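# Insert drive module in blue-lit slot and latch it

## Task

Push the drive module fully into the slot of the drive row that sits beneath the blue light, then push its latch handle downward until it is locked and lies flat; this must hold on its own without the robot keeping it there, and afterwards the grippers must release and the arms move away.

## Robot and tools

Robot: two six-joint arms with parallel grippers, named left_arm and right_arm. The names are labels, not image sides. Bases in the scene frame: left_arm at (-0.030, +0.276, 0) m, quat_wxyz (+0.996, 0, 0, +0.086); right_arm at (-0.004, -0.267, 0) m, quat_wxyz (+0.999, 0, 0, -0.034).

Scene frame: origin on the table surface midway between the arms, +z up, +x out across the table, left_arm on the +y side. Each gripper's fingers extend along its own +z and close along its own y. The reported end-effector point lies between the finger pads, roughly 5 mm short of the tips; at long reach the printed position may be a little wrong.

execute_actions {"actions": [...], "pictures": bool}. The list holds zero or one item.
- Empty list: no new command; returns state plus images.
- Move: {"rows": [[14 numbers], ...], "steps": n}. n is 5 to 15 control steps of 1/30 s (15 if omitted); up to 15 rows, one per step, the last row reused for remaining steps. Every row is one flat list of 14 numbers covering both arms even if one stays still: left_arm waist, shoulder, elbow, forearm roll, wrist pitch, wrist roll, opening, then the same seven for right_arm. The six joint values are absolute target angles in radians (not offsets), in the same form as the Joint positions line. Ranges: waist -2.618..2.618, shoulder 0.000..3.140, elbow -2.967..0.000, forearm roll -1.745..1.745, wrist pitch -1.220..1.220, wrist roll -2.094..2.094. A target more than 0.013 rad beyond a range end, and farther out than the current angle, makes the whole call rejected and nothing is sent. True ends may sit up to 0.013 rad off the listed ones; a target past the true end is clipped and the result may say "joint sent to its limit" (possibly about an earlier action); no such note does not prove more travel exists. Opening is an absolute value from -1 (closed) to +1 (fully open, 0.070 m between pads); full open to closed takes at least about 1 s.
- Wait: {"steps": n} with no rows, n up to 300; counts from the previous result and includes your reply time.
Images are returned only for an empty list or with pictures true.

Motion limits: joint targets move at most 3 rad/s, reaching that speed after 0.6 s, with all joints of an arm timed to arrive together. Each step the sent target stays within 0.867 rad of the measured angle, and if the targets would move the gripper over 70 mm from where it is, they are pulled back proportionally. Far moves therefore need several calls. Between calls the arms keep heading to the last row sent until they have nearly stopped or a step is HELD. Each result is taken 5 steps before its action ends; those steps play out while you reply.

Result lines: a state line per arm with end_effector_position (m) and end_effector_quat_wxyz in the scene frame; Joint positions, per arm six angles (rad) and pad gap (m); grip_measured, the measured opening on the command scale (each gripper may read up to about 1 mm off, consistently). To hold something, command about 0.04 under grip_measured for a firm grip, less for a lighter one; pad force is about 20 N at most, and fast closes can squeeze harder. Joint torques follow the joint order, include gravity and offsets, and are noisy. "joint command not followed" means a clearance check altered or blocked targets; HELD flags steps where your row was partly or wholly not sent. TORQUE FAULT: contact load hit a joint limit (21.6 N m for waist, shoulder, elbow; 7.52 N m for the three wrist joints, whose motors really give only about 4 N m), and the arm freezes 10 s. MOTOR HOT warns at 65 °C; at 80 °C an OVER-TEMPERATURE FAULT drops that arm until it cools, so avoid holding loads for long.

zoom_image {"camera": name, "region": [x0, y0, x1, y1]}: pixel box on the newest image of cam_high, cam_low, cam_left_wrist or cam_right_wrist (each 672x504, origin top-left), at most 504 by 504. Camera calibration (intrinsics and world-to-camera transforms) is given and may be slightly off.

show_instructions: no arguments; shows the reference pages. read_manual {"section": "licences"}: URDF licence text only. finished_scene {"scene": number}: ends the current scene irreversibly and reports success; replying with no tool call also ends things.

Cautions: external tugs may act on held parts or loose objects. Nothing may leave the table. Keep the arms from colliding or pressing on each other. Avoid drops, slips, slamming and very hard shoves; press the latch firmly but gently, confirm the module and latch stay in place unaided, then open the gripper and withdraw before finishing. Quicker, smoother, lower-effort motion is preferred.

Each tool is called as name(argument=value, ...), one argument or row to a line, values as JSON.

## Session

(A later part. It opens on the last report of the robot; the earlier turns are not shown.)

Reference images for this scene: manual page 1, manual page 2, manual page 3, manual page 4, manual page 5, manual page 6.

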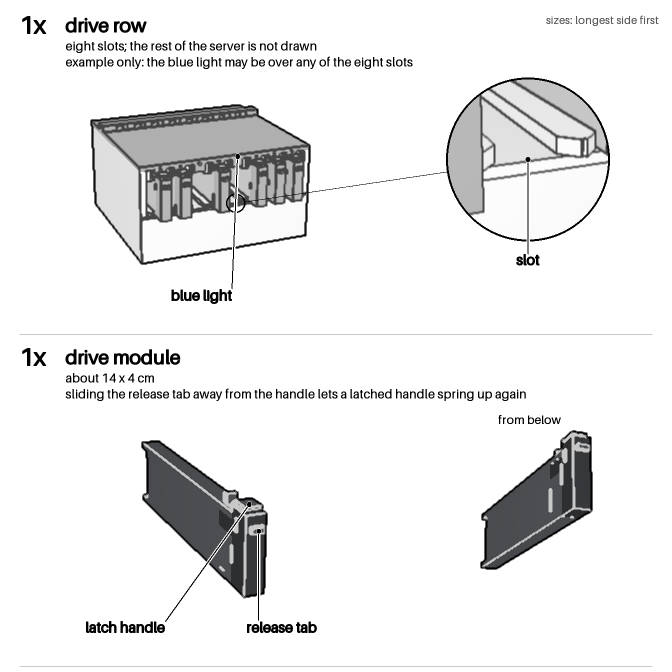

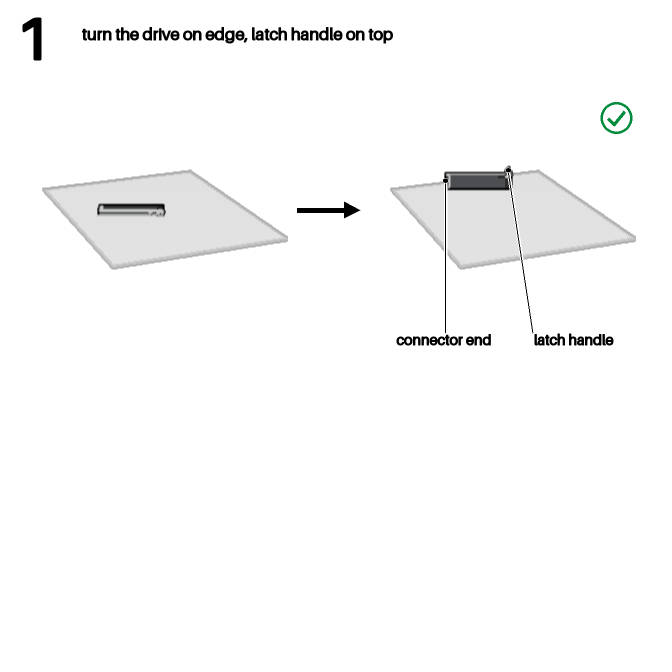

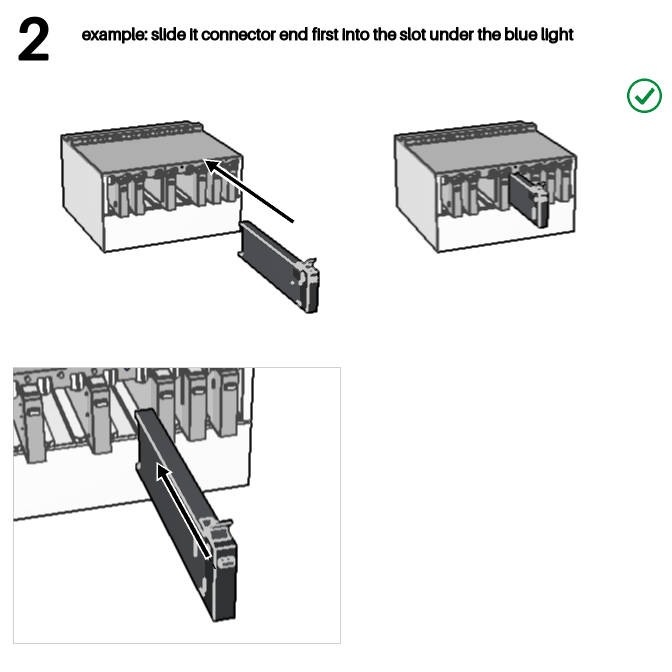

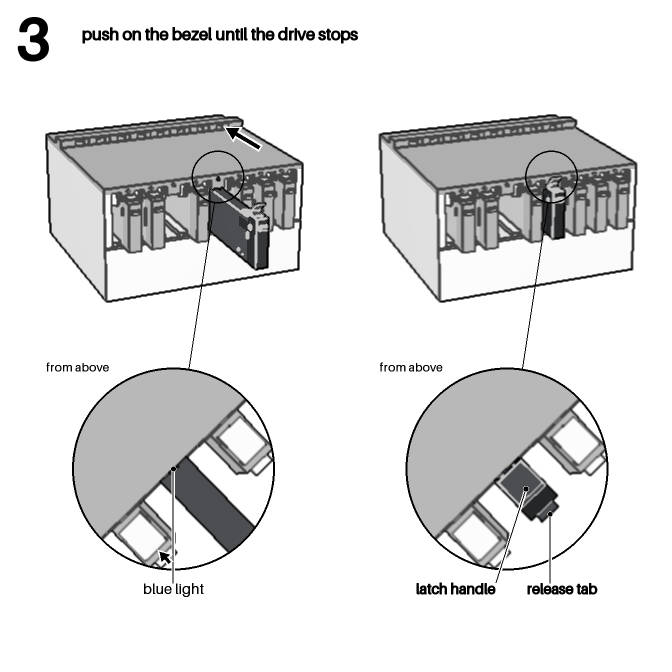

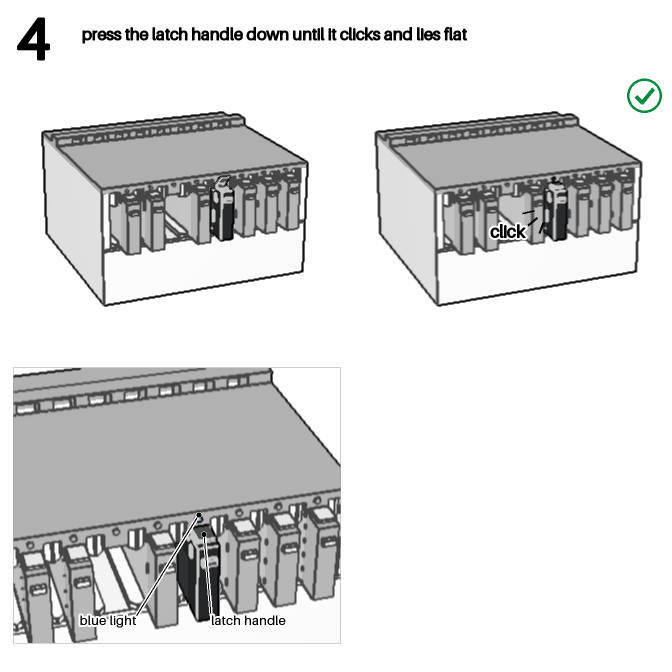

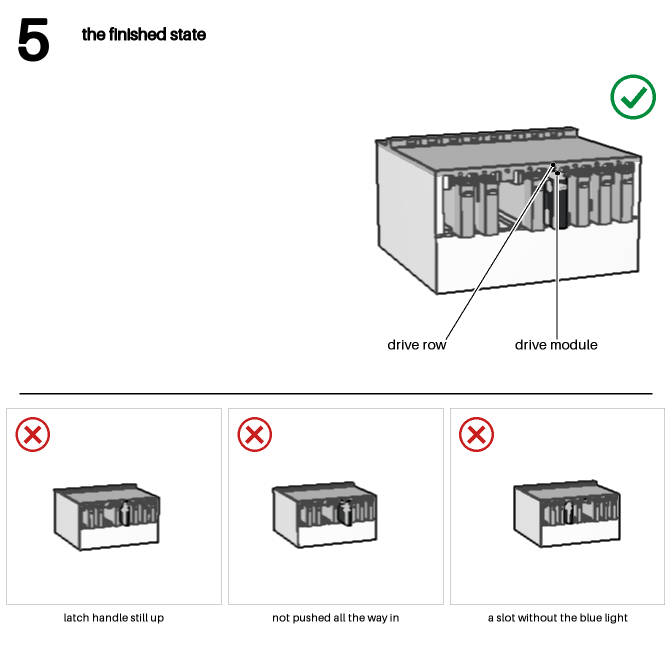

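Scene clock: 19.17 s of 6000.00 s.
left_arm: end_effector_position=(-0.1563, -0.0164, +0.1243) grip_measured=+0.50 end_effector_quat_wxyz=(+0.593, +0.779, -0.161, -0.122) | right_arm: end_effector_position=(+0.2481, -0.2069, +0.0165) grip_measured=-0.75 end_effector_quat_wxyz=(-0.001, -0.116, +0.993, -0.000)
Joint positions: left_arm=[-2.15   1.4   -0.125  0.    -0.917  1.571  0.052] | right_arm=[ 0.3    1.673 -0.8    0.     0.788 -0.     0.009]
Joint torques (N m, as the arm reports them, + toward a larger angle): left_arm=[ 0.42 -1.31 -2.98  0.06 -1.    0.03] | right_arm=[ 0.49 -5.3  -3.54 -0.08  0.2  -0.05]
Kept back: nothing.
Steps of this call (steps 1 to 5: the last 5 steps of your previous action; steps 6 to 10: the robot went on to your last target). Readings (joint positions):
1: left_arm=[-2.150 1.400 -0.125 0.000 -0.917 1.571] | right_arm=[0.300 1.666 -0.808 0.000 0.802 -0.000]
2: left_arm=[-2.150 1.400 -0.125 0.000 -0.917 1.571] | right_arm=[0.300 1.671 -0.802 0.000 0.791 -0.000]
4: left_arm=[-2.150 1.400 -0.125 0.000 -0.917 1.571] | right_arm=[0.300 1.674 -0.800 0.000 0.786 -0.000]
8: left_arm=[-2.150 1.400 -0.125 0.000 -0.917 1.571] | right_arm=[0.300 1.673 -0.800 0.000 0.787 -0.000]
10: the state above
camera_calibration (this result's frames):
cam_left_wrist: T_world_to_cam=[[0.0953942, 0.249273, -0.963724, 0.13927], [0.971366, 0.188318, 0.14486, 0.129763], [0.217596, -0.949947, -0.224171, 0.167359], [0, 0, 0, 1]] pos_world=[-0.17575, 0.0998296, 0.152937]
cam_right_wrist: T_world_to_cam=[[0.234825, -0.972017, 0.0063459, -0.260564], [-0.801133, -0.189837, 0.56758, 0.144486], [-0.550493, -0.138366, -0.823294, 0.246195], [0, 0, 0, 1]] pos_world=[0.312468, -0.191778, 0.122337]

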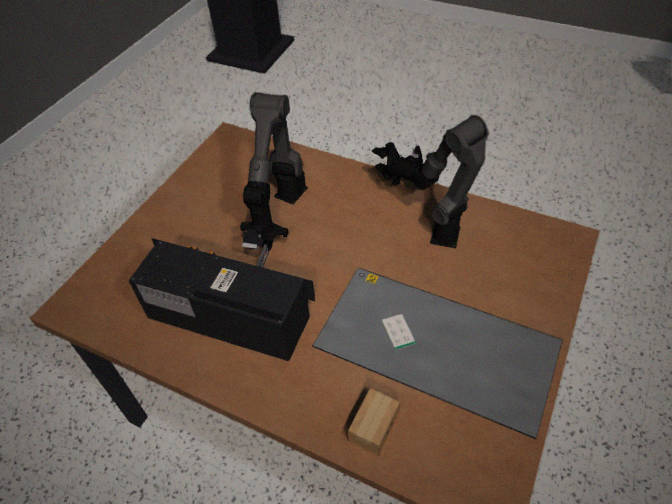

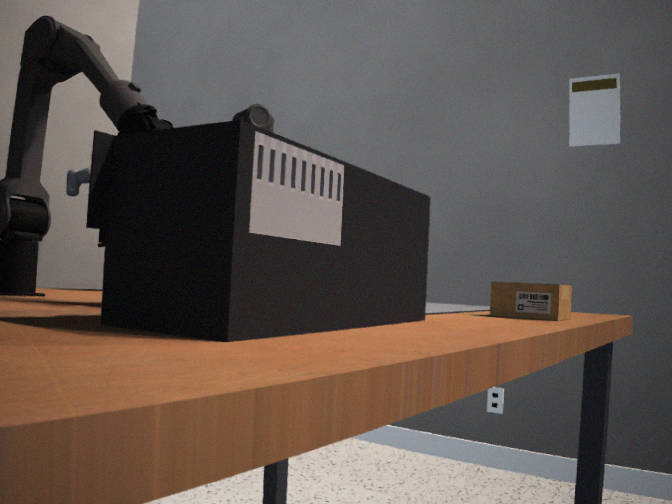

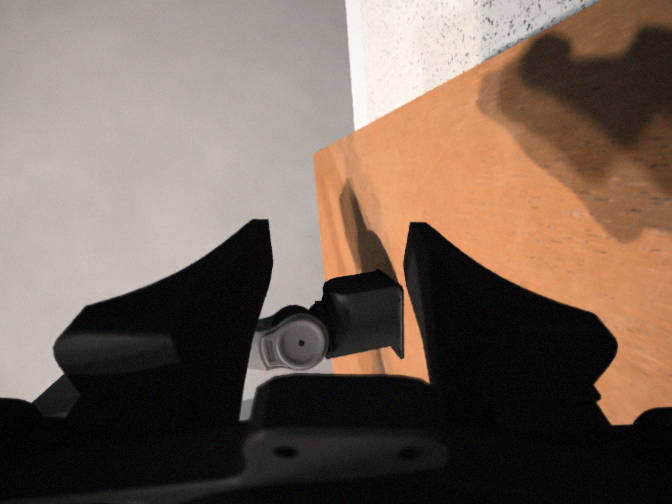

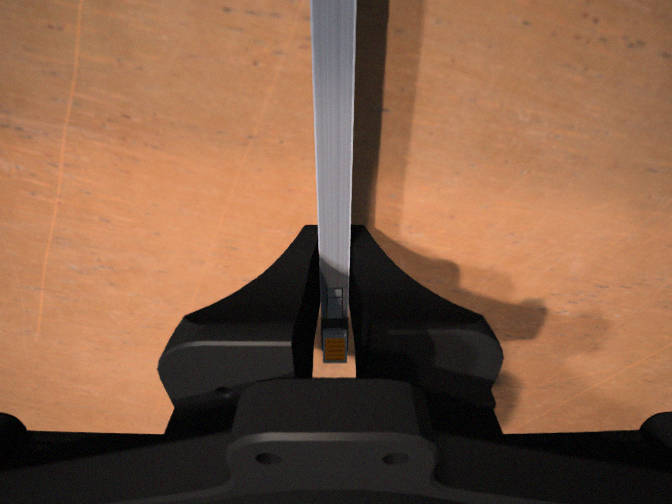

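🙂 Open loosely, tilt, regrasp.

execute_actions(
  actions=[
    {"rows":[[-2.15,1.4,-0.1253,0,-0.9175,1.571,0.5,0.3,1.6713,-0.8011,0,0.7878,0,-0.62]],"steps":12},
  ],
)

execute_actions(
  actions=[
    {"rows":[[-2.15,1.4,-0.1253,0,-0.9175,1.571,0.5,0.3,1.5309,-0.5542,0,0.3805,0,-0.62]],"steps":15},
  ],
)

execute_actions(
  actions=[
    {"steps":12},
  ],
)

execute_actions(
  actions=[
    {"rows":[[-2.15,1.4,-0.1253,0,-0.9175,1.571,0.5,0.3,1.5309,-0.5542,0,0.3805,0,-0.8]],"steps":15},
  ],
  pictures=true,
)

Scene clock: 19.73 s of 6000.00 s.
left_arm: end_effector_position=(-0.1563, -0.0164, +0.1243) grip_measured=+0.50 end_effector_quat_wxyz=(+0.593, +0.779, -0.161, -0.122) | right_arm: end_effector_position=(+0.2487, -0.2068, +0.0171) grip_measured=-0.62 end_effector_quat_wxyz=(+0.000, -0.116, +0.993, +0.000)
Joint positions: left_arm=[-2.15   1.4   -0.125  0.    -0.917  1.571  0.052] | right_arm=[ 0.3    1.671 -0.801  0.     0.788 -0.     0.013]
Joint torques (N m, as the arm reports them, + toward a larger angle): left_arm=[ 0.47 -1.04 -2.78  0.08 -1.01  0.05] | right_arm=[ 0.47 -5.15 -3.6  -0.17  0.18  0.09]
Steps of this call (steps 1 to 10: the robot went on to your last target; steps 11 to 17: the first 7 steps of this action). Readings (joint positions):
11: left_arm=[-2.150 1.400 -0.125 0.000 -0.917 1.571] | right_arm=[0.300 1.671 -0.801 0.000 0.788 -0.000]
12: left_arm=[-2.150 1.400 -0.125 0.000 -0.917 1.571] | right_arm=[0.300 1.671 -0.801 0.000 0.788 -0.000]
14: left_arm=[-2.150 1.400 -0.125 0.000 -0.917 1.571] | right_arm=[0.300 1.671 -0.801 0.000 0.788 -0.000]
17: the state above

Scene clock: 20.23 s of 6000.00 s.
left_arm: end_effector_position=(-0.1563, -0.0164, +0.1243) grip_measured=+0.50 end_effector_quat_wxyz=(+0.593, +0.779, -0.161, -0.122) | right_arm: end_effector_position=(+0.2542, -0.2055, +0.0134) grip_measured=-0.62 end_effector_quat_wxyz=(+0.087, -0.116, +0.989, +0.010)
Joint positions: left_arm=[-2.15   1.4   -0.125  0.    -0.917  1.571  0.053] | right_arm=[ 0.3    1.59  -0.658  0.     0.551 -0.     0.013]
Joint torques (N m, as the arm reports them, + toward a larger angle): left_arm=[ 0.42 -1.16 -2.75  0.07 -1.02  0.06] | right_arm=[ 0.55 -4.46 -2.64 -0.16  0.12  0.05]
Steps of this call (steps 1 to 5: the last 5 steps of your previous action; steps 6 to 15: the first 10 steps of this action). Readings (joint positions):
6: left_arm=[-2.150 1.400 -0.125 0.000 -0.917 1.571] | right_arm=[0.300 1.671 -0.801 0.000 0.788 -0.000]
7: left_arm=[-2.150 1.400 -0.125 0.000 -0.917 1.571] | right_arm=[0.300 1.670 -0.801 0.000 0.786 -0.000]
9: left_arm=[-2.150 1.400 -0.125 0.000 -0.917 1.571] | right_arm=[0.300 1.662 -0.787 0.000 0.761 -0.000]
13: left_arm=[-2.150 1.400 -0.125 0.000 -0.917 1.571] | right_arm=[0.300 1.621 -0.714 0.000 0.642 -0.000]
15: the state above

Scene clock: 20.63 s of 6000.00 s.
left_arm: end_effector_position=(-0.1563, -0.0164, +0.1243) grip_measured=+0.50 end_effector_quat_wxyz=(+0.593, +0.779, -0.161, -0.122) | right_arm: end_effector_position=(+0.2562, -0.2050, +0.0140) grip_measured=-0.62 end_effector_quat_wxyz=(+0.149, -0.115, +0.982, +0.017)
Joint positions: left_arm=[-2.15   1.4   -0.125  0.    -0.917  1.571  0.053] | right_arm=[ 0.3    1.53  -0.553 -0.     0.38  -0.     0.013]
Joint torques (N m, as the arm reports them, + toward a larger angle): left_arm=[ 0.37 -1.06 -2.81  0.07 -1.01  0.06] | right_arm=[ 0.38 -3.75 -2.98 -0.17 -0.08  0.07]
Kept back: nothing.
Steps of this call (steps 1 to 5: the last 5 steps of your previous action; steps 6 to 12: the robot went on to your last target). Readings (joint positions):
1: left_arm=[-2.150 1.400 -0.125 0.000 -0.917 1.571] | right_arm=[0.300 1.575 -0.632 0.000 0.508 -0.000]
2: left_arm=[-2.150 1.400 -0.125 0.000 -0.917 1.571] | right_arm=[0.300 1.562 -0.610 0.000 0.472 -0.000]
4: left_arm=[-2.150 1.400 -0.125 0.000 -0.917 1.571] | right_arm=[0.300 1.544 -0.577 0.000 0.419 -0.000]
8: left_arm=[-2.150 1.400 -0.125 0.000 -0.917 1.571] | right_arm=[0.300 1.530 -0.553 0.000 0.379 -0.000]
12: the state above

Scene clock: 20.97 s of 6000.00 s.
left_arm: end_effector_position=(-0.1563, -0.0164, +0.1243) grip_measured=+0.50 end_effector_quat_wxyz=(+0.593, +0.779, -0.161, -0.122) | right_arm: end_effector_position=(+0.2562, -0.2050, +0.0140) grip_measured=-0.75 end_effector_quat_wxyz=(+0.149, -0.115, +0.982, +0.017)
Joint positions: left_arm=[-2.15   1.4   -0.125  0.    -0.917  1.571  0.053] | right_arm=[ 0.3    1.53  -0.553 -0.     0.38   0.     0.009]
Joint torques (N m, as the arm reports them, + toward a larger angle): left_arm=[ 0.47 -1.16 -2.72  0.06 -1.02  0.05] | right_arm=[ 0.22 -3.3  -3.51 -0.15 -0.04  0.06]
Steps of this call (steps 1 to 10: the first 10 steps of this action). Readings (joint positions):
1: left_arm=[-2.150 1.400 -0.125 0.000 -0.917 1.571] | right_arm=[0.300 1.530 -0.553 -0.000 0.380 -0.000]
2: left_arm=[-2.150 1.400 -0.125 0.000 -0.917 1.571] | right_arm=[0.300 1.530 -0.553 -0.000 0.380 -0.000]
4: left_arm=[-2.150 1.400 -0.125 0.000 -0.917 1.571] | right_arm=[0.300 1.530 -0.553 -0.000 0.380 0.000]
8: left_arm=[-2.150 1.400 -0.125 0.000 -0.917 1.571] | right_arm=[0.300 1.530 -0.553 -0.000 0.380 0.000]
10: the state above
camera_calibration (this result's frames):
cam_left_wrist: T_world_to_cam=[[0.0955131, 0.249375, -0.963685, 0.139241], [0.971352, 0.188284, 0.144996, 0.12975], [0.217605, -0.949927, -0.224247, 0.16736], [0, 0, 0, 1]] pos_world=[-0.175751, 0.0998267, 0.152901]
cam_right_wrist: T_world_to_cam=[[0.232681, -0.972524, 0.00748164, -0.260157], [-0.929536, -0.22012, 0.29582, 0.183315], [-0.286046, -0.0757862, -0.955214, 0.19583], [0, 0, 0, 1]] pos_world=[0.286948, -0.197816, 0.134778]

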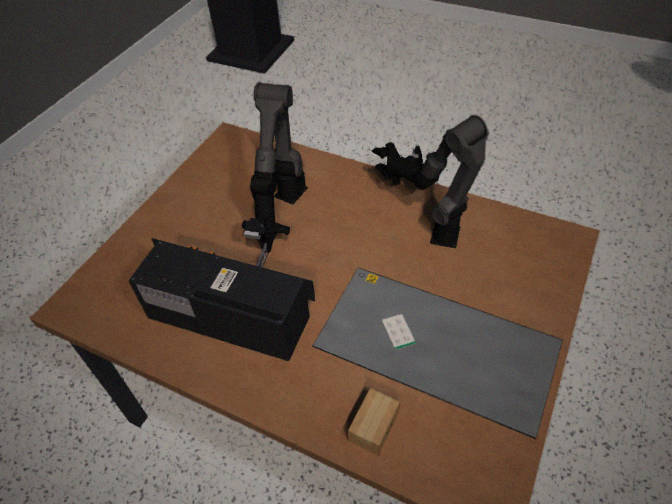

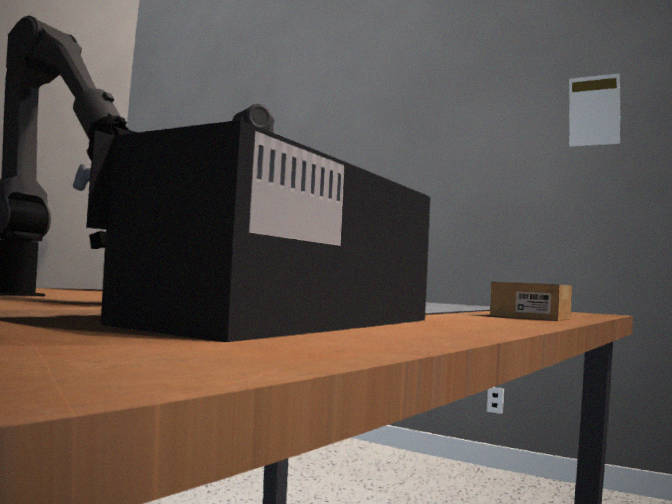

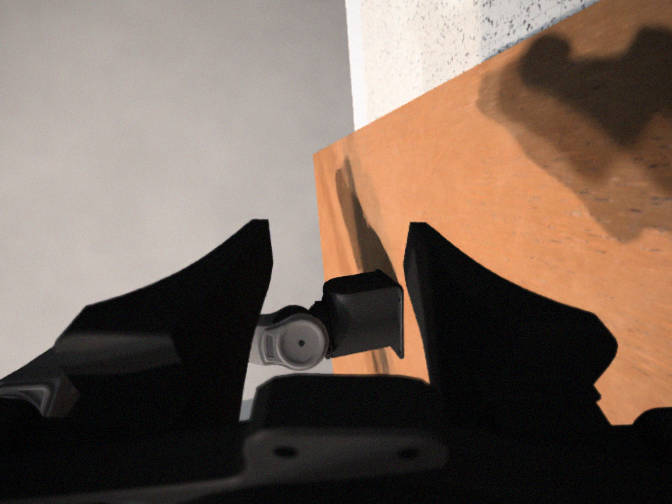

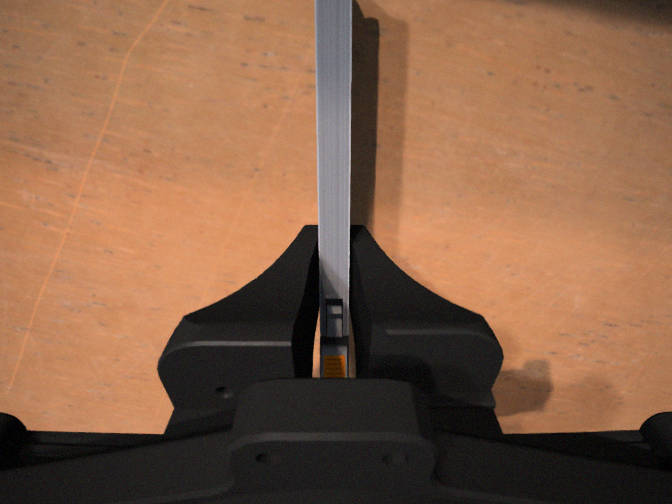

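execute_actions(
  actions=[
    {"rows":[[-2.15,1.4,-0.1253,0,-0.9175,1.571,0.5,0.3,1.4,-0.8,0,0.75,0,-0.8]],"steps":15},
  ],
)

execute_actions(
  actions=[
    {"rows":[[-1.13,1.6,-0.8,0,-0.95,0,0.5,-0.3356,1.5892,-1.2113,0.1755,1.0262,-0.53,-0.8]],"steps":15},
  ],
)

execute_actions(
  actions=[
    {"steps":30},
  ],
)

Scene clock: 21.60 s of 6000.00 s.
left_arm: end_effector_position=(-0.1563, -0.0164, +0.1243) grip_measured=+0.50 end_effector_quat_wxyz=(+0.593, +0.779, -0.161, -0.122) | right_arm: end_effector_position=(+0.2711, -0.2015, +0.0615) grip_measured=-0.75 end_effector_quat_wxyz=(+0.150, -0.115, +0.982, +0.018)
Joint positions: left_arm=[-2.15   1.4   -0.125  0.    -0.917  1.571  0.052] | right_arm=[ 0.3    1.45  -0.71  -0.     0.615  0.     0.009]
Joint torques (N m, as the arm reports them, + toward a larger angle): left_arm=[ 0.54 -1.16 -2.9   0.05 -1.02  0.05] | right_arm=[-0.02 -3.9  -3.13 -0.14 -0.49  0.02]
Steps of this call (steps 1 to 5: the last 5 steps of your previous action; steps 6 to 9: the robot went on to your last target; steps 10 to 19: the first 10 steps of this action). Readings (joint positions):
10: left_arm=[-2.150 1.400 -0.125 0.000 -0.917 1.571] | right_arm=[0.300 1.530 -0.554 -0.000 0.381 0.000]
11: left_arm=[-2.150 1.400 -0.125 0.000 -0.917 1.571] | right_arm=[0.300 1.530 -0.556 -0.000 0.384 0.000]
13: left_arm=[-2.150 1.400 -0.125 0.000 -0.917 1.571] | right_arm=[0.300 1.524 -0.572 -0.000 0.409 0.000]
17: left_arm=[-2.150 1.400 -0.125 0.000 -0.917 1.571] | right_arm=[0.300 1.482 -0.651 -0.000 0.527 0.000]
19: the state above

Scene clock: 22.10 s of 6000.00 s.
left_arm: end_effector_position=(-0.0997, -0.0782, +0.1634) grip_measured=+0.50 end_effector_quat_wxyz=(+0.637, +0.759, +0.007, -0.131) | right_arm: end_effector_position=(+0.3070, -0.2566, +0.1177) grip_measured=-0.75 end_effector_quat_wxyz=(+0.146, -0.079, +0.986, +0.013)
Joint positions: left_arm=[-1.936  1.446 -0.282  0.001 -0.923  1.358  0.053] | right_arm=[ 0.065  1.465 -0.976  0.064  0.879 -0.196  0.009]
Joint torques (N m, as the arm reports them, + toward a larger angle): left_arm=[ 0.58 -1.79 -2.88 -0.09 -1.46 -0.39] | right_arm=[-0.4  -3.7  -4.31  0.25  0.   -0.09]
Steps of this call (steps 1 to 5: the last 5 steps of your previous action; steps 6 to 15: the first 10 steps of this action). Readings (joint positions):
6: left_arm=[-2.150 1.400 -0.125 0.000 -0.917 1.571] | right_arm=[0.300 1.400 -0.800 -0.000 0.749 0.000]
7: left_arm=[-2.146 1.401 -0.127 0.000 -0.917 1.569] | right_arm=[0.297 1.400 -0.805 0.000 0.756 -0.002]
9: left_arm=[-2.122 1.407 -0.145 0.001 -0.917 1.545] | right_arm=[0.273 1.406 -0.829 0.007 0.780 -0.022]
13: left_arm=[-2.006 1.432 -0.234 0.001 -0.921 1.428] | right_arm=[0.154 1.439 -0.922 0.040 0.848 -0.122]
15: the state above

Scene clock: 23.10 s of 6000.00 s.
left_arm: end_effector_position=(+0.2251, -0.1113, +0.3035) grip_measured=+0.50 end_effector_quat_wxyz=(+0.699, +0.311, +0.541, -0.350) | right_arm: end_effector_position=(+0.3278, -0.3721, +0.1419) grip_measured=-0.75 end_effector_quat_wxyz=(+0.149, -0.027, +0.988, +0.015)
Joint positions: left_arm=[-1.159  1.594 -0.781 -0.    -0.949  0.059  0.052] | right_arm=[-0.335  1.59  -1.212  0.176  1.026 -0.53   0.009]
Joint torques (N m, as the arm reports them, + toward a larger angle): left_arm=[-0.46 -3.13 -3.6  -0.04 -1.43  0.11] | right_arm=[-0.25 -5.32 -3.48  0.32 -0.19  0.11]
Kept back: nothing.
Steps of this call (steps 1 to 5: the last 5 steps of your previous action; steps 6 to 30: the robot went on to your last target). Readings (joint positions):
1: left_arm=[-1.902 1.453 -0.304 0.001 -0.924 1.323] | right_arm=[0.020 1.479 -1.002 0.076 0.895 -0.233]
2: left_arm=[-1.868 1.459 -0.325 0.001 -0.925 1.287] | right_arm=[-0.024 1.493 -1.027 0.089 0.911 -0.270]
4: left_arm=[-1.804 1.471 -0.367 0.001 -0.927 1.213] | right_arm=[-0.111 1.520 -1.078 0.113 0.943 -0.342]
8: left_arm=[-1.684 1.494 -0.444 0.001 -0.931 1.055] | right_arm=[-0.265 1.568 -1.170 0.155 1.000 -0.471]
30: the state above

execute_actions(
  actions=[
    {"rows":[[-1.13,2.15,-1.15,0,-0.95,0,0.5,-0.3356,1.5892,-1.2113,0.1755,1.0262,-0.602,-0.8]],"steps":15},
  ],
)

execute_actions(
  actions=[
    {"steps":20},
  ],
  pictures=true,
)

Scene clock: 24.73 s of 6000.00 s.
left_arm: end_effector_position=(+0.2685, -0.1495, +0.2560) grip_measured=+0.50 end_effector_quat_wxyz=(+0.674, +0.300, +0.578, -0.350) | right_arm: end_effector_position=(+0.3277, -0.3723, +0.1419) grip_measured=-0.75 end_effector_quat_wxyz=(+0.149, -0.063, +0.987, +0.009)
Joint positions: left_arm=[-1.13   1.829 -0.945  0.    -0.95  -0.     0.052] | right_arm=[-0.336  1.589 -1.211  0.176  1.026 -0.603  0.009]
Joint torques (N m, as the arm reports them, + toward a larger angle): left_arm=[-0.41 -4.57 -3.79  0.1  -1.27  0.15] | right_arm=[-0.84 -5.85 -3.19  0.27 -0.31  0.07]
Steps of this call (steps 1 to 30: the robot went on to your last target; steps 31 to 39: nothing new was sent; steps 40 to 49: the first 10 steps of this action). Readings (joint positions):
40: left_arm=[-1.130 1.600 -0.800 -0.000 -0.950 -0.000] | right_arm=[-0.336 1.589 -1.211 0.176 1.026 -0.530]
41: left_arm=[-1.130 1.603 -0.801 0.000 -0.950 -0.000] | right_arm=[-0.336 1.589 -1.211 0.176 1.026 -0.532]
43: left_arm=[-1.130 1.627 -0.816 0.000 -0.950 -0.000] | right_arm=[-0.336 1.589 -1.211 0.176 1.026 -0.557]
47: left_arm=[-1.130 1.745 -0.892 0.000 -0.950 -0.000] | right_arm=[-0.336 1.589 -1.211 0.176 1.026 -0.604]
49: the state above

Scene clock: 25.40 s of 6000.00 s.
left_arm: end_effector_position=(+0.3028, -0.1983, +0.1613) grip_measured=+0.50 end_effector_quat_wxyz=(+0.639, +0.320, +0.616, -0.332) | right_arm: end_effector_position=(+0.3277, -0.3723, +0.1419) grip_measured=-0.75 end_effector_quat_wxyz=(+0.149, -0.063, +0.987, +0.009)
Joint positions: left_arm=[-1.13   2.15  -1.15   0.    -0.95   0.     0.052] | right_arm=[-0.336  1.589 -1.211  0.176  1.026 -0.602  0.009]
Joint torques (N m, as the arm reports them, + toward a larger angle): left_arm=[-0.43 -7.03 -3.2   0.11 -1.29  0.16] | right_arm=[-0.76 -5.78 -3.08  0.21 -0.29  0.07]
Kept back: nothing.
Steps of this call (steps 1 to 5: the last 5 steps of your previous action; steps 6 to 20: the robot went on to your last target). Readings (joint positions):
1: left_arm=[-1.130 1.870 -0.971 0.000 -0.950 0.000] | right_arm=[-0.336 1.589 -1.211 0.176 1.026 -0.603]
2: left_arm=[-1.130 1.910 -0.996 0.000 -0.950 0.000] | right_arm=[-0.336 1.589 -1.211 0.176 1.026 -0.603]
4: left_arm=[-1.130 1.989 -1.047 0.000 -0.950 0.000] | right_arm=[-0.336 1.589 -1.211 0.176 1.026 -0.602]
8: left_arm=[-1.130 2.117 -1.127 0.000 -0.950 0.000] | right_arm=[-0.336 1.589 -1.211 0.176 1.026 -0.602]
20: the state above
camera_calibration (this result's frames):
cam_left_wrist: T_world_to_cam=[[-0.818191, -0.574837, 0.0112043, 0.132479], [-0.321083, 0.440673, -0.83828, 0.3127], [0.476937, -0.689471, -0.545125, -0.0721395], [0, 0, 0, 1]] pos_world=[0.243202, -0.111383, 0.221321]
cam_right_wrist: T_world_to_cam=[[0.128822, -0.99164, 0.00747171, -0.413505], [-0.947276, -0.120823, 0.296765, 0.217706], [-0.293381, -0.0453076, -0.954921, 0.339517], [0, 0, 0, 1]] pos_world=[0.359104, -0.368361, 0.262694]

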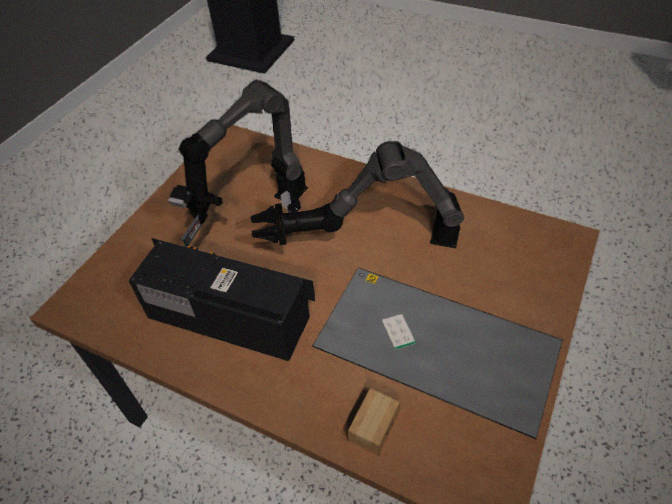

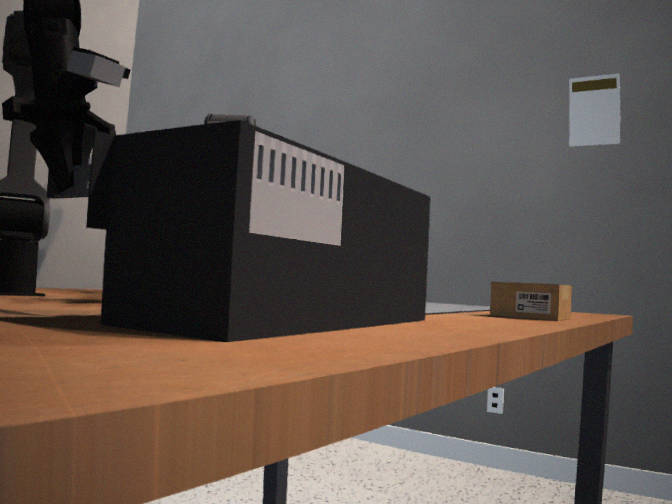

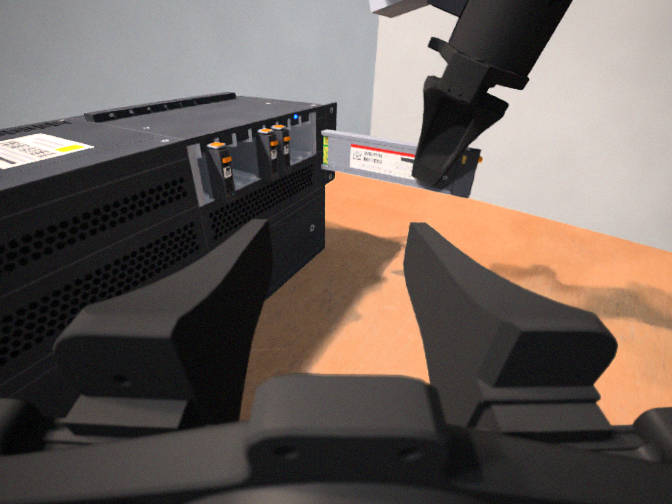

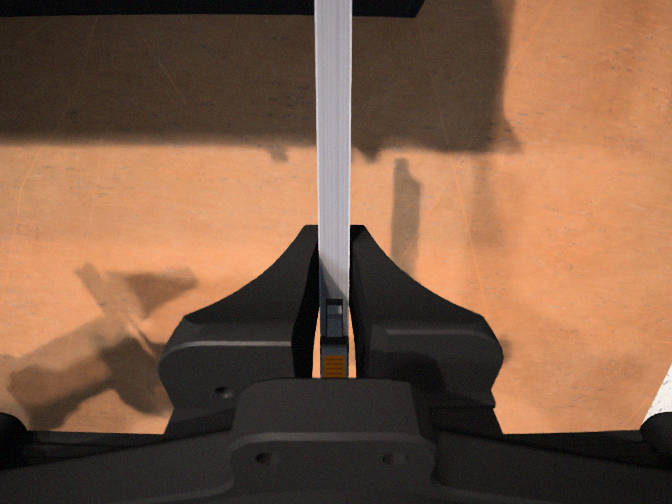

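execute_actions(
  actions=[
    {"rows":[[-1.13,2.15,-1.15,0,-0.95,0,0.5,-0.3031,1.6489,-1.2838,0.1648,1.0335,-0.566,-0.8]],"steps":15},
  ],
)

execute_actions(
  actions=[
    {"steps":8},
  ],
  pictures=true,
)

zoom_image(
  camera="cam_left_wrist",
  region=[240, 90, 400, 200],
)

zoom_image(
  camera="cam_high",
  region=[140, 190, 240, 270],
)

Scene clock: 26.17 s of 6000.00 s.
left_arm: end_effector_position=(+0.3028, -0.1982, +0.1615) grip_measured=+0.50 end_effector_quat_wxyz=(+0.639, +0.320, +0.616, -0.332) | right_arm: end_effector_position=(+0.3480, -0.3696, +0.1419) grip_measured=-0.75 end_effector_quat_wxyz=(+0.149, -0.064, +0.987, +0.009)
Joint positions: left_arm=[-1.13   2.15  -1.15   0.    -0.95   0.     0.053] | right_arm=[-0.302  1.65  -1.285  0.165  1.033 -0.565  0.009]
Joint torques (N m, as the arm reports them, + toward a larger angle): left_arm=[-0.39 -7.08 -3.07  0.04 -1.27  0.15] | right_arm=[-0.74 -6.04 -3.7   0.01 -0.1  -0.19]
Steps of this call (steps 1 to 13: the robot went on to your last target; steps 14 to 23: the first 10 steps of this action). Readings (joint positions):
14: left_arm=[-1.130 2.150 -1.150 0.000 -0.950 0.000] | right_arm=[-0.336 1.589 -1.211 0.176 1.026 -0.602]
15: left_arm=[-1.130 2.150 -1.150 0.000 -0.950 0.000] | right_arm=[-0.335 1.591 -1.213 0.175 1.026 -0.600]
17: left_arm=[-1.130 2.150 -1.150 0.000 -0.950 0.000] | right_arm=[-0.324 1.609 -1.236 0.172 1.028 -0.588]
21: left_arm=[-1.130 2.150 -1.150 0.000 -0.950 0.000] | right_arm=[-0.302 1.650 -1.285 0.166 1.032 -0.565]
23: the state above

Scene clock: 26.43 s of 6000.00 s.
left_arm: end_effector_position=(+0.3028, -0.1982, +0.1615) grip_measured=+0.50 end_effector_quat_wxyz=(+0.639, +0.320, +0.616, -0.332) | right_arm: end_effector_position=(+0.3477, -0.3698, +0.1420) grip_measured=-0.75 end_effector_quat_wxyz=(+0.149, -0.064, +0.987, +0.009)
Joint positions: left_arm=[-1.13   2.15  -1.15   0.    -0.95   0.     0.052] | right_arm=[-0.303  1.65  -1.285  0.165  1.033 -0.566  0.009]
Joint torques (N m, as the arm reports them, + toward a larger angle): left_arm=[-0.35 -7.07 -3.04  0.08 -1.25  0.13] | right_arm=[-0.87 -6.27 -3.07 -0.02 -0.05 -0.17]
Kept back: nothing.
Steps of this call (steps 1 to 5: the last 5 steps of your previous action; steps 6 to 8: the robot went on to your last target). Readings (joint positions):
1: left_arm=[-1.130 2.150 -1.150 0.000 -0.950 0.000] | right_arm=[-0.302 1.650 -1.285 0.165 1.033 -0.565]
2: left_arm=[-1.130 2.150 -1.150 0.000 -0.950 0.000] | right_arm=[-0.302 1.650 -1.285 0.165 1.033 -0.565]
4: left_arm=[-1.130 2.150 -1.150 0.000 -0.950 0.000] | right_arm=[-0.303 1.650 -1.285 0.165 1.033 -0.565]
8: the state above
camera_calibration (this result's frames):
cam_left_wrist: T_world_to_cam=[[-0.818193, -0.574834, 0.0112041, 0.132478], [-0.320957, 0.440494, -0.838422, 0.312771], [0.477018, -0.689587, -0.544907, -0.0721318], [0, 0, 0, 1]] pos_world=[0.243187, -0.111362, 0.221445]
cam_right_wrist: T_world_to_cam=[[0.130976, -0.991351, 0.00825658, -0.414434], [-0.94711, -0.122662, 0.29654, 0.23624], [-0.292963, -0.0466596, -0.954985, 0.344927], [0, 0, 0, 1]] pos_world=[0.379077, -0.365778, 0.262767]

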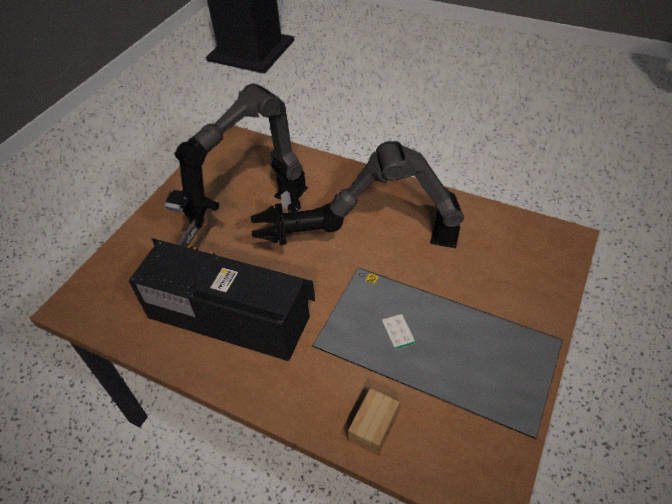

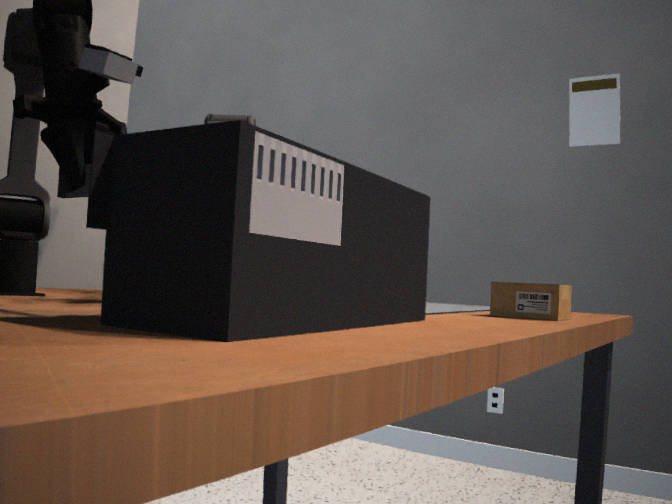

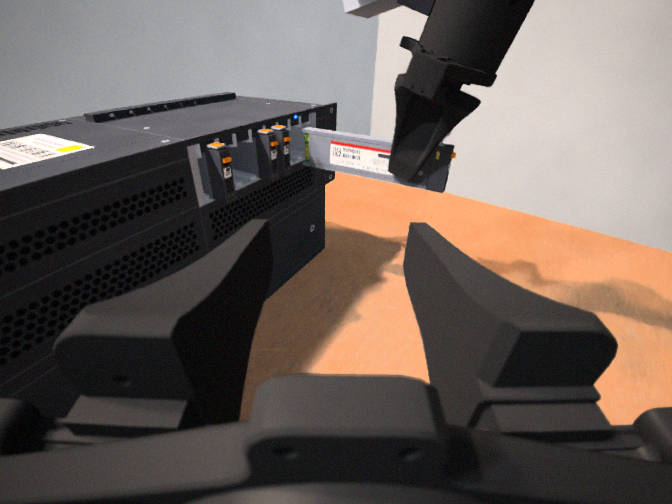

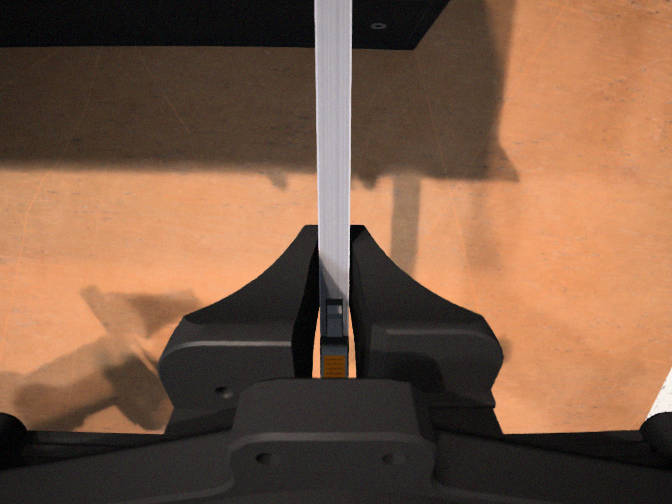

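Region (240, 90, 400, 200) of cam_left_wrist's 672x504 image, scaled by 3.150, with more detail than that image has; it fills the top 346 rows of this view, and the rest is white.

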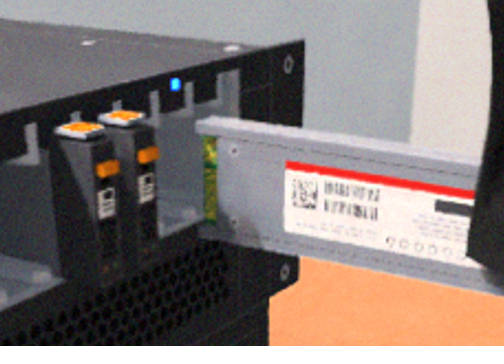

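Region (140, 190, 240, 270) of cam_high's 672x504 image, scaled by 5.040, with more detail than that image has; it fills the top 403 rows of this view, and the rest is white.

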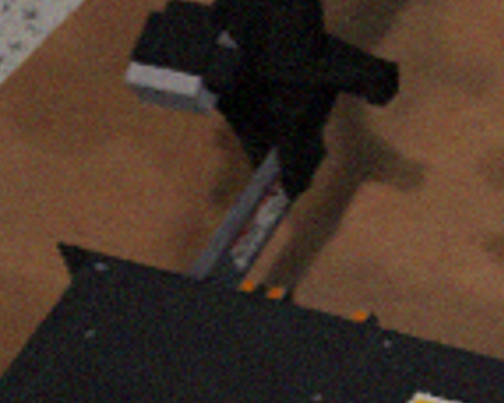

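execute_actions(
  actions=[
    {"rows":[[-1.13,2.15,-1.15,0,-0.95,0,0.5,-0.2735,1.7103,-1.3626,0.1545,1.046,-0.531,-0.8],[-1.13,2.15,-1.15,0,-0.95,0,0.5,-0.2735,1.7103,-1.3626,0.1545,1.046,-0.531,-0.8],[-1.13,2.15,-1.15,0,-0.95,0,0.5,-0.2735,1.7103,-1.3626,0.1545,1.046,-0.531,-0.8],[-1.13,2.15,-1.15,0,-0.95,0,0.5,-0.2735,1.7103,-1.3626,0.1545,1.046,-0.531,-0.8],[-1.13,2.15,-1.15,0,-0.95,0,0.5,-0.2735,1.7103,-1.3626,0.1545,1.046,-0.531,-0.8],[-1.13,2.15,-1.15,0,-0.95,0,0.5,-0.2735,1.7103,-1.3626,0.1545,1.046,-0.531,-0.8],[-1.13,2.15,-1.15,0,-0.95,0,0.5,-0.2735,1.7103,-1.3626,0.1545,1.046,-0.531,-0.8],[-1.13,2.15,-1.15,0,-0.95,0,0.5,-0.2735,1.7103,-1.3626,0.1545,1.046,-0.531,-0.8],[-1.13,2.15,-1.15,0,-0.95,0,0.5,-0.2735,1.7103,-1.3626,0.1545,1.046,-0.531,-0.8],[-1.13,2.15,-1.15,0,-0.95,0,0.5,-0.2735,1.7103,-1.3626,0.1545,1.046,-0.531,-0.8],[-1.13,2.15,-1.15,0,-0.95,0,0.5,-0.3031,1.6489,-1.2838,0.1648,1.0335,-0.566,-0.8]],"steps":15},
  ],
  pictures=true,
)

zoom_image(
  camera="cam_left_wrist",
  region=[240, 90, 400, 200],
)

Scene clock: 27.17 s of 6000.00 s.
left_arm: end_effector_position=(+0.3028, -0.1982, +0.1615) grip_measured=+0.50 end_effector_quat_wxyz=(+0.639, +0.320, +0.616, -0.332) | right_arm: end_effector_position=(+0.3676, -0.3667, +0.1423) grip_measured=-0.75 end_effector_quat_wxyz=(+0.149, -0.065, +0.987, +0.010)
Joint positions: left_arm=[-1.13   2.15  -1.15   0.    -0.95   0.     0.052] | right_arm=[-0.272  1.711 -1.364  0.155  1.048 -0.531  0.009]
Joint torques (N m, as the arm reports them, + toward a larger angle): left_arm=[-0.3  -6.93 -2.9   0.09 -1.24  0.14] | right_arm=[-1.64 -5.81 -3.71 -0.05 -0.59  0.11]
Steps of this call (steps 1 to 12: the robot went on to your last target; steps 13 to 22: the first 10 steps of this action). Readings (joint positions):
13: left_arm=[-1.130 2.150 -1.150 0.000 -0.950 0.000] | right_arm=[-0.303 1.649 -1.284 0.165 1.034 -0.566]
14: left_arm=[-1.130 2.150 -1.150 0.000 -0.950 0.000] | right_arm=[-0.303 1.650 -1.285 0.164 1.034 -0.565]
16: left_arm=[-1.130 2.150 -1.150 0.000 -0.950 0.000] | right_arm=[-0.294 1.668 -1.309 0.161 1.039 -0.555]
20: left_arm=[-1.130 2.150 -1.150 0.000 -0.950 0.000] | right_arm=[-0.272 1.710 -1.364 0.155 1.048 -0.532]
22: the state above
camera_calibration (this result's frames):
cam_left_wrist: T_world_to_cam=[[-0.818193, -0.574834, 0.0112043, 0.132478], [-0.320983, 0.440532, -0.838392, 0.312758], [0.477001, -0.689563, -0.544952, -0.0721176], [0, 0, 0, 1]] pos_world=[0.243183, -0.111357, 0.221429]
cam_right_wrist: T_world_to_cam=[[0.133768, -0.99098, 0.00809427, -0.414744], [-0.946669, -0.125362, 0.296821, 0.254154], [-0.293129, -0.0473678, -0.954899, 0.350976], [0, 0, 0, 1]] pos_world=[0.39896, -0.362516, 0.263065]

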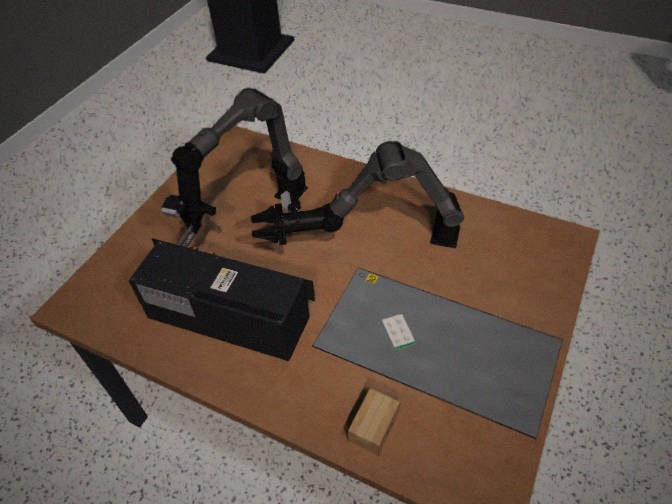

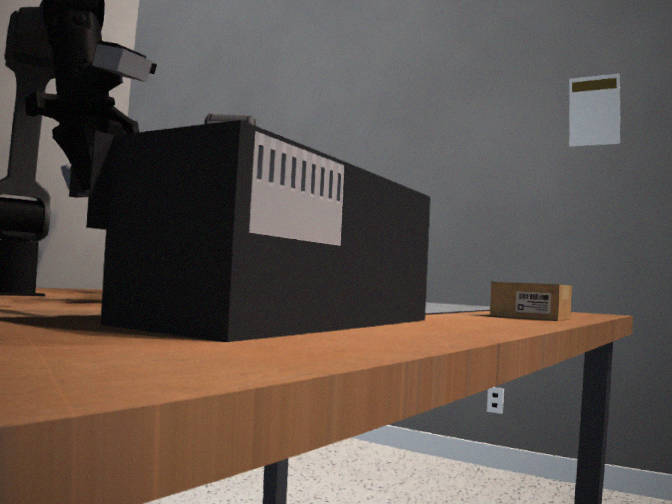

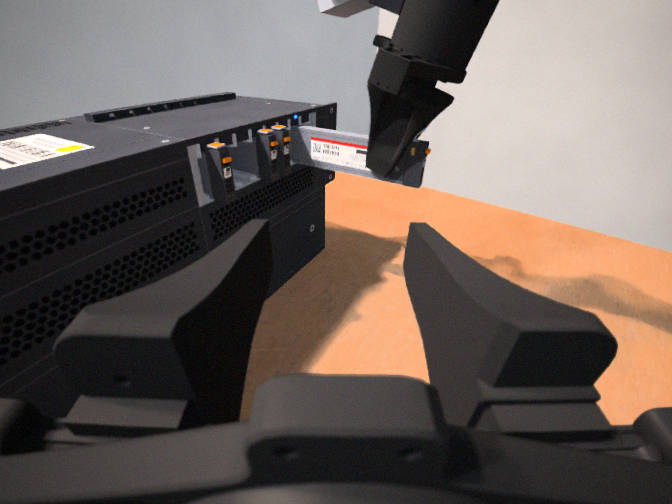

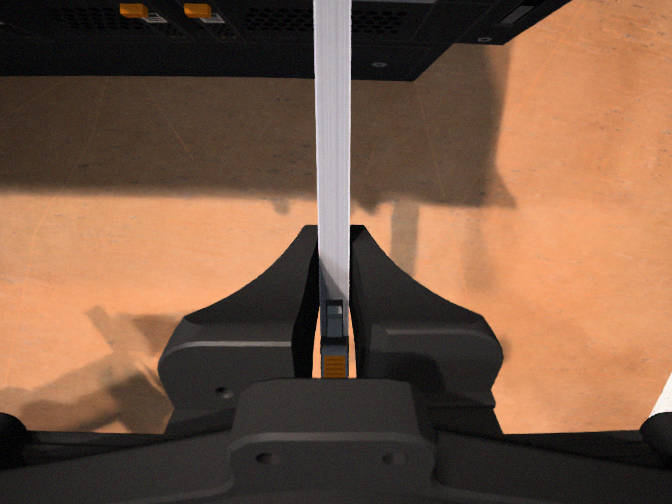

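Region (240, 90, 400, 200) of cam_left_wrist's 672x504 image, scaled by 3.150, with more detail than that image has; it fills the top 346 rows of this view, and the rest is white.

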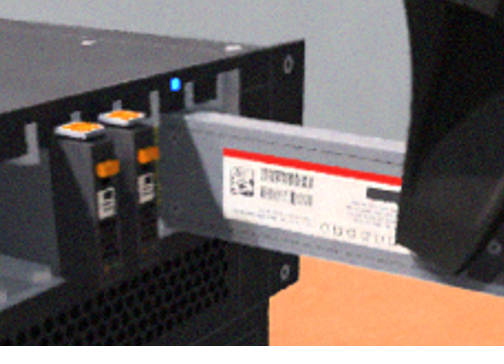

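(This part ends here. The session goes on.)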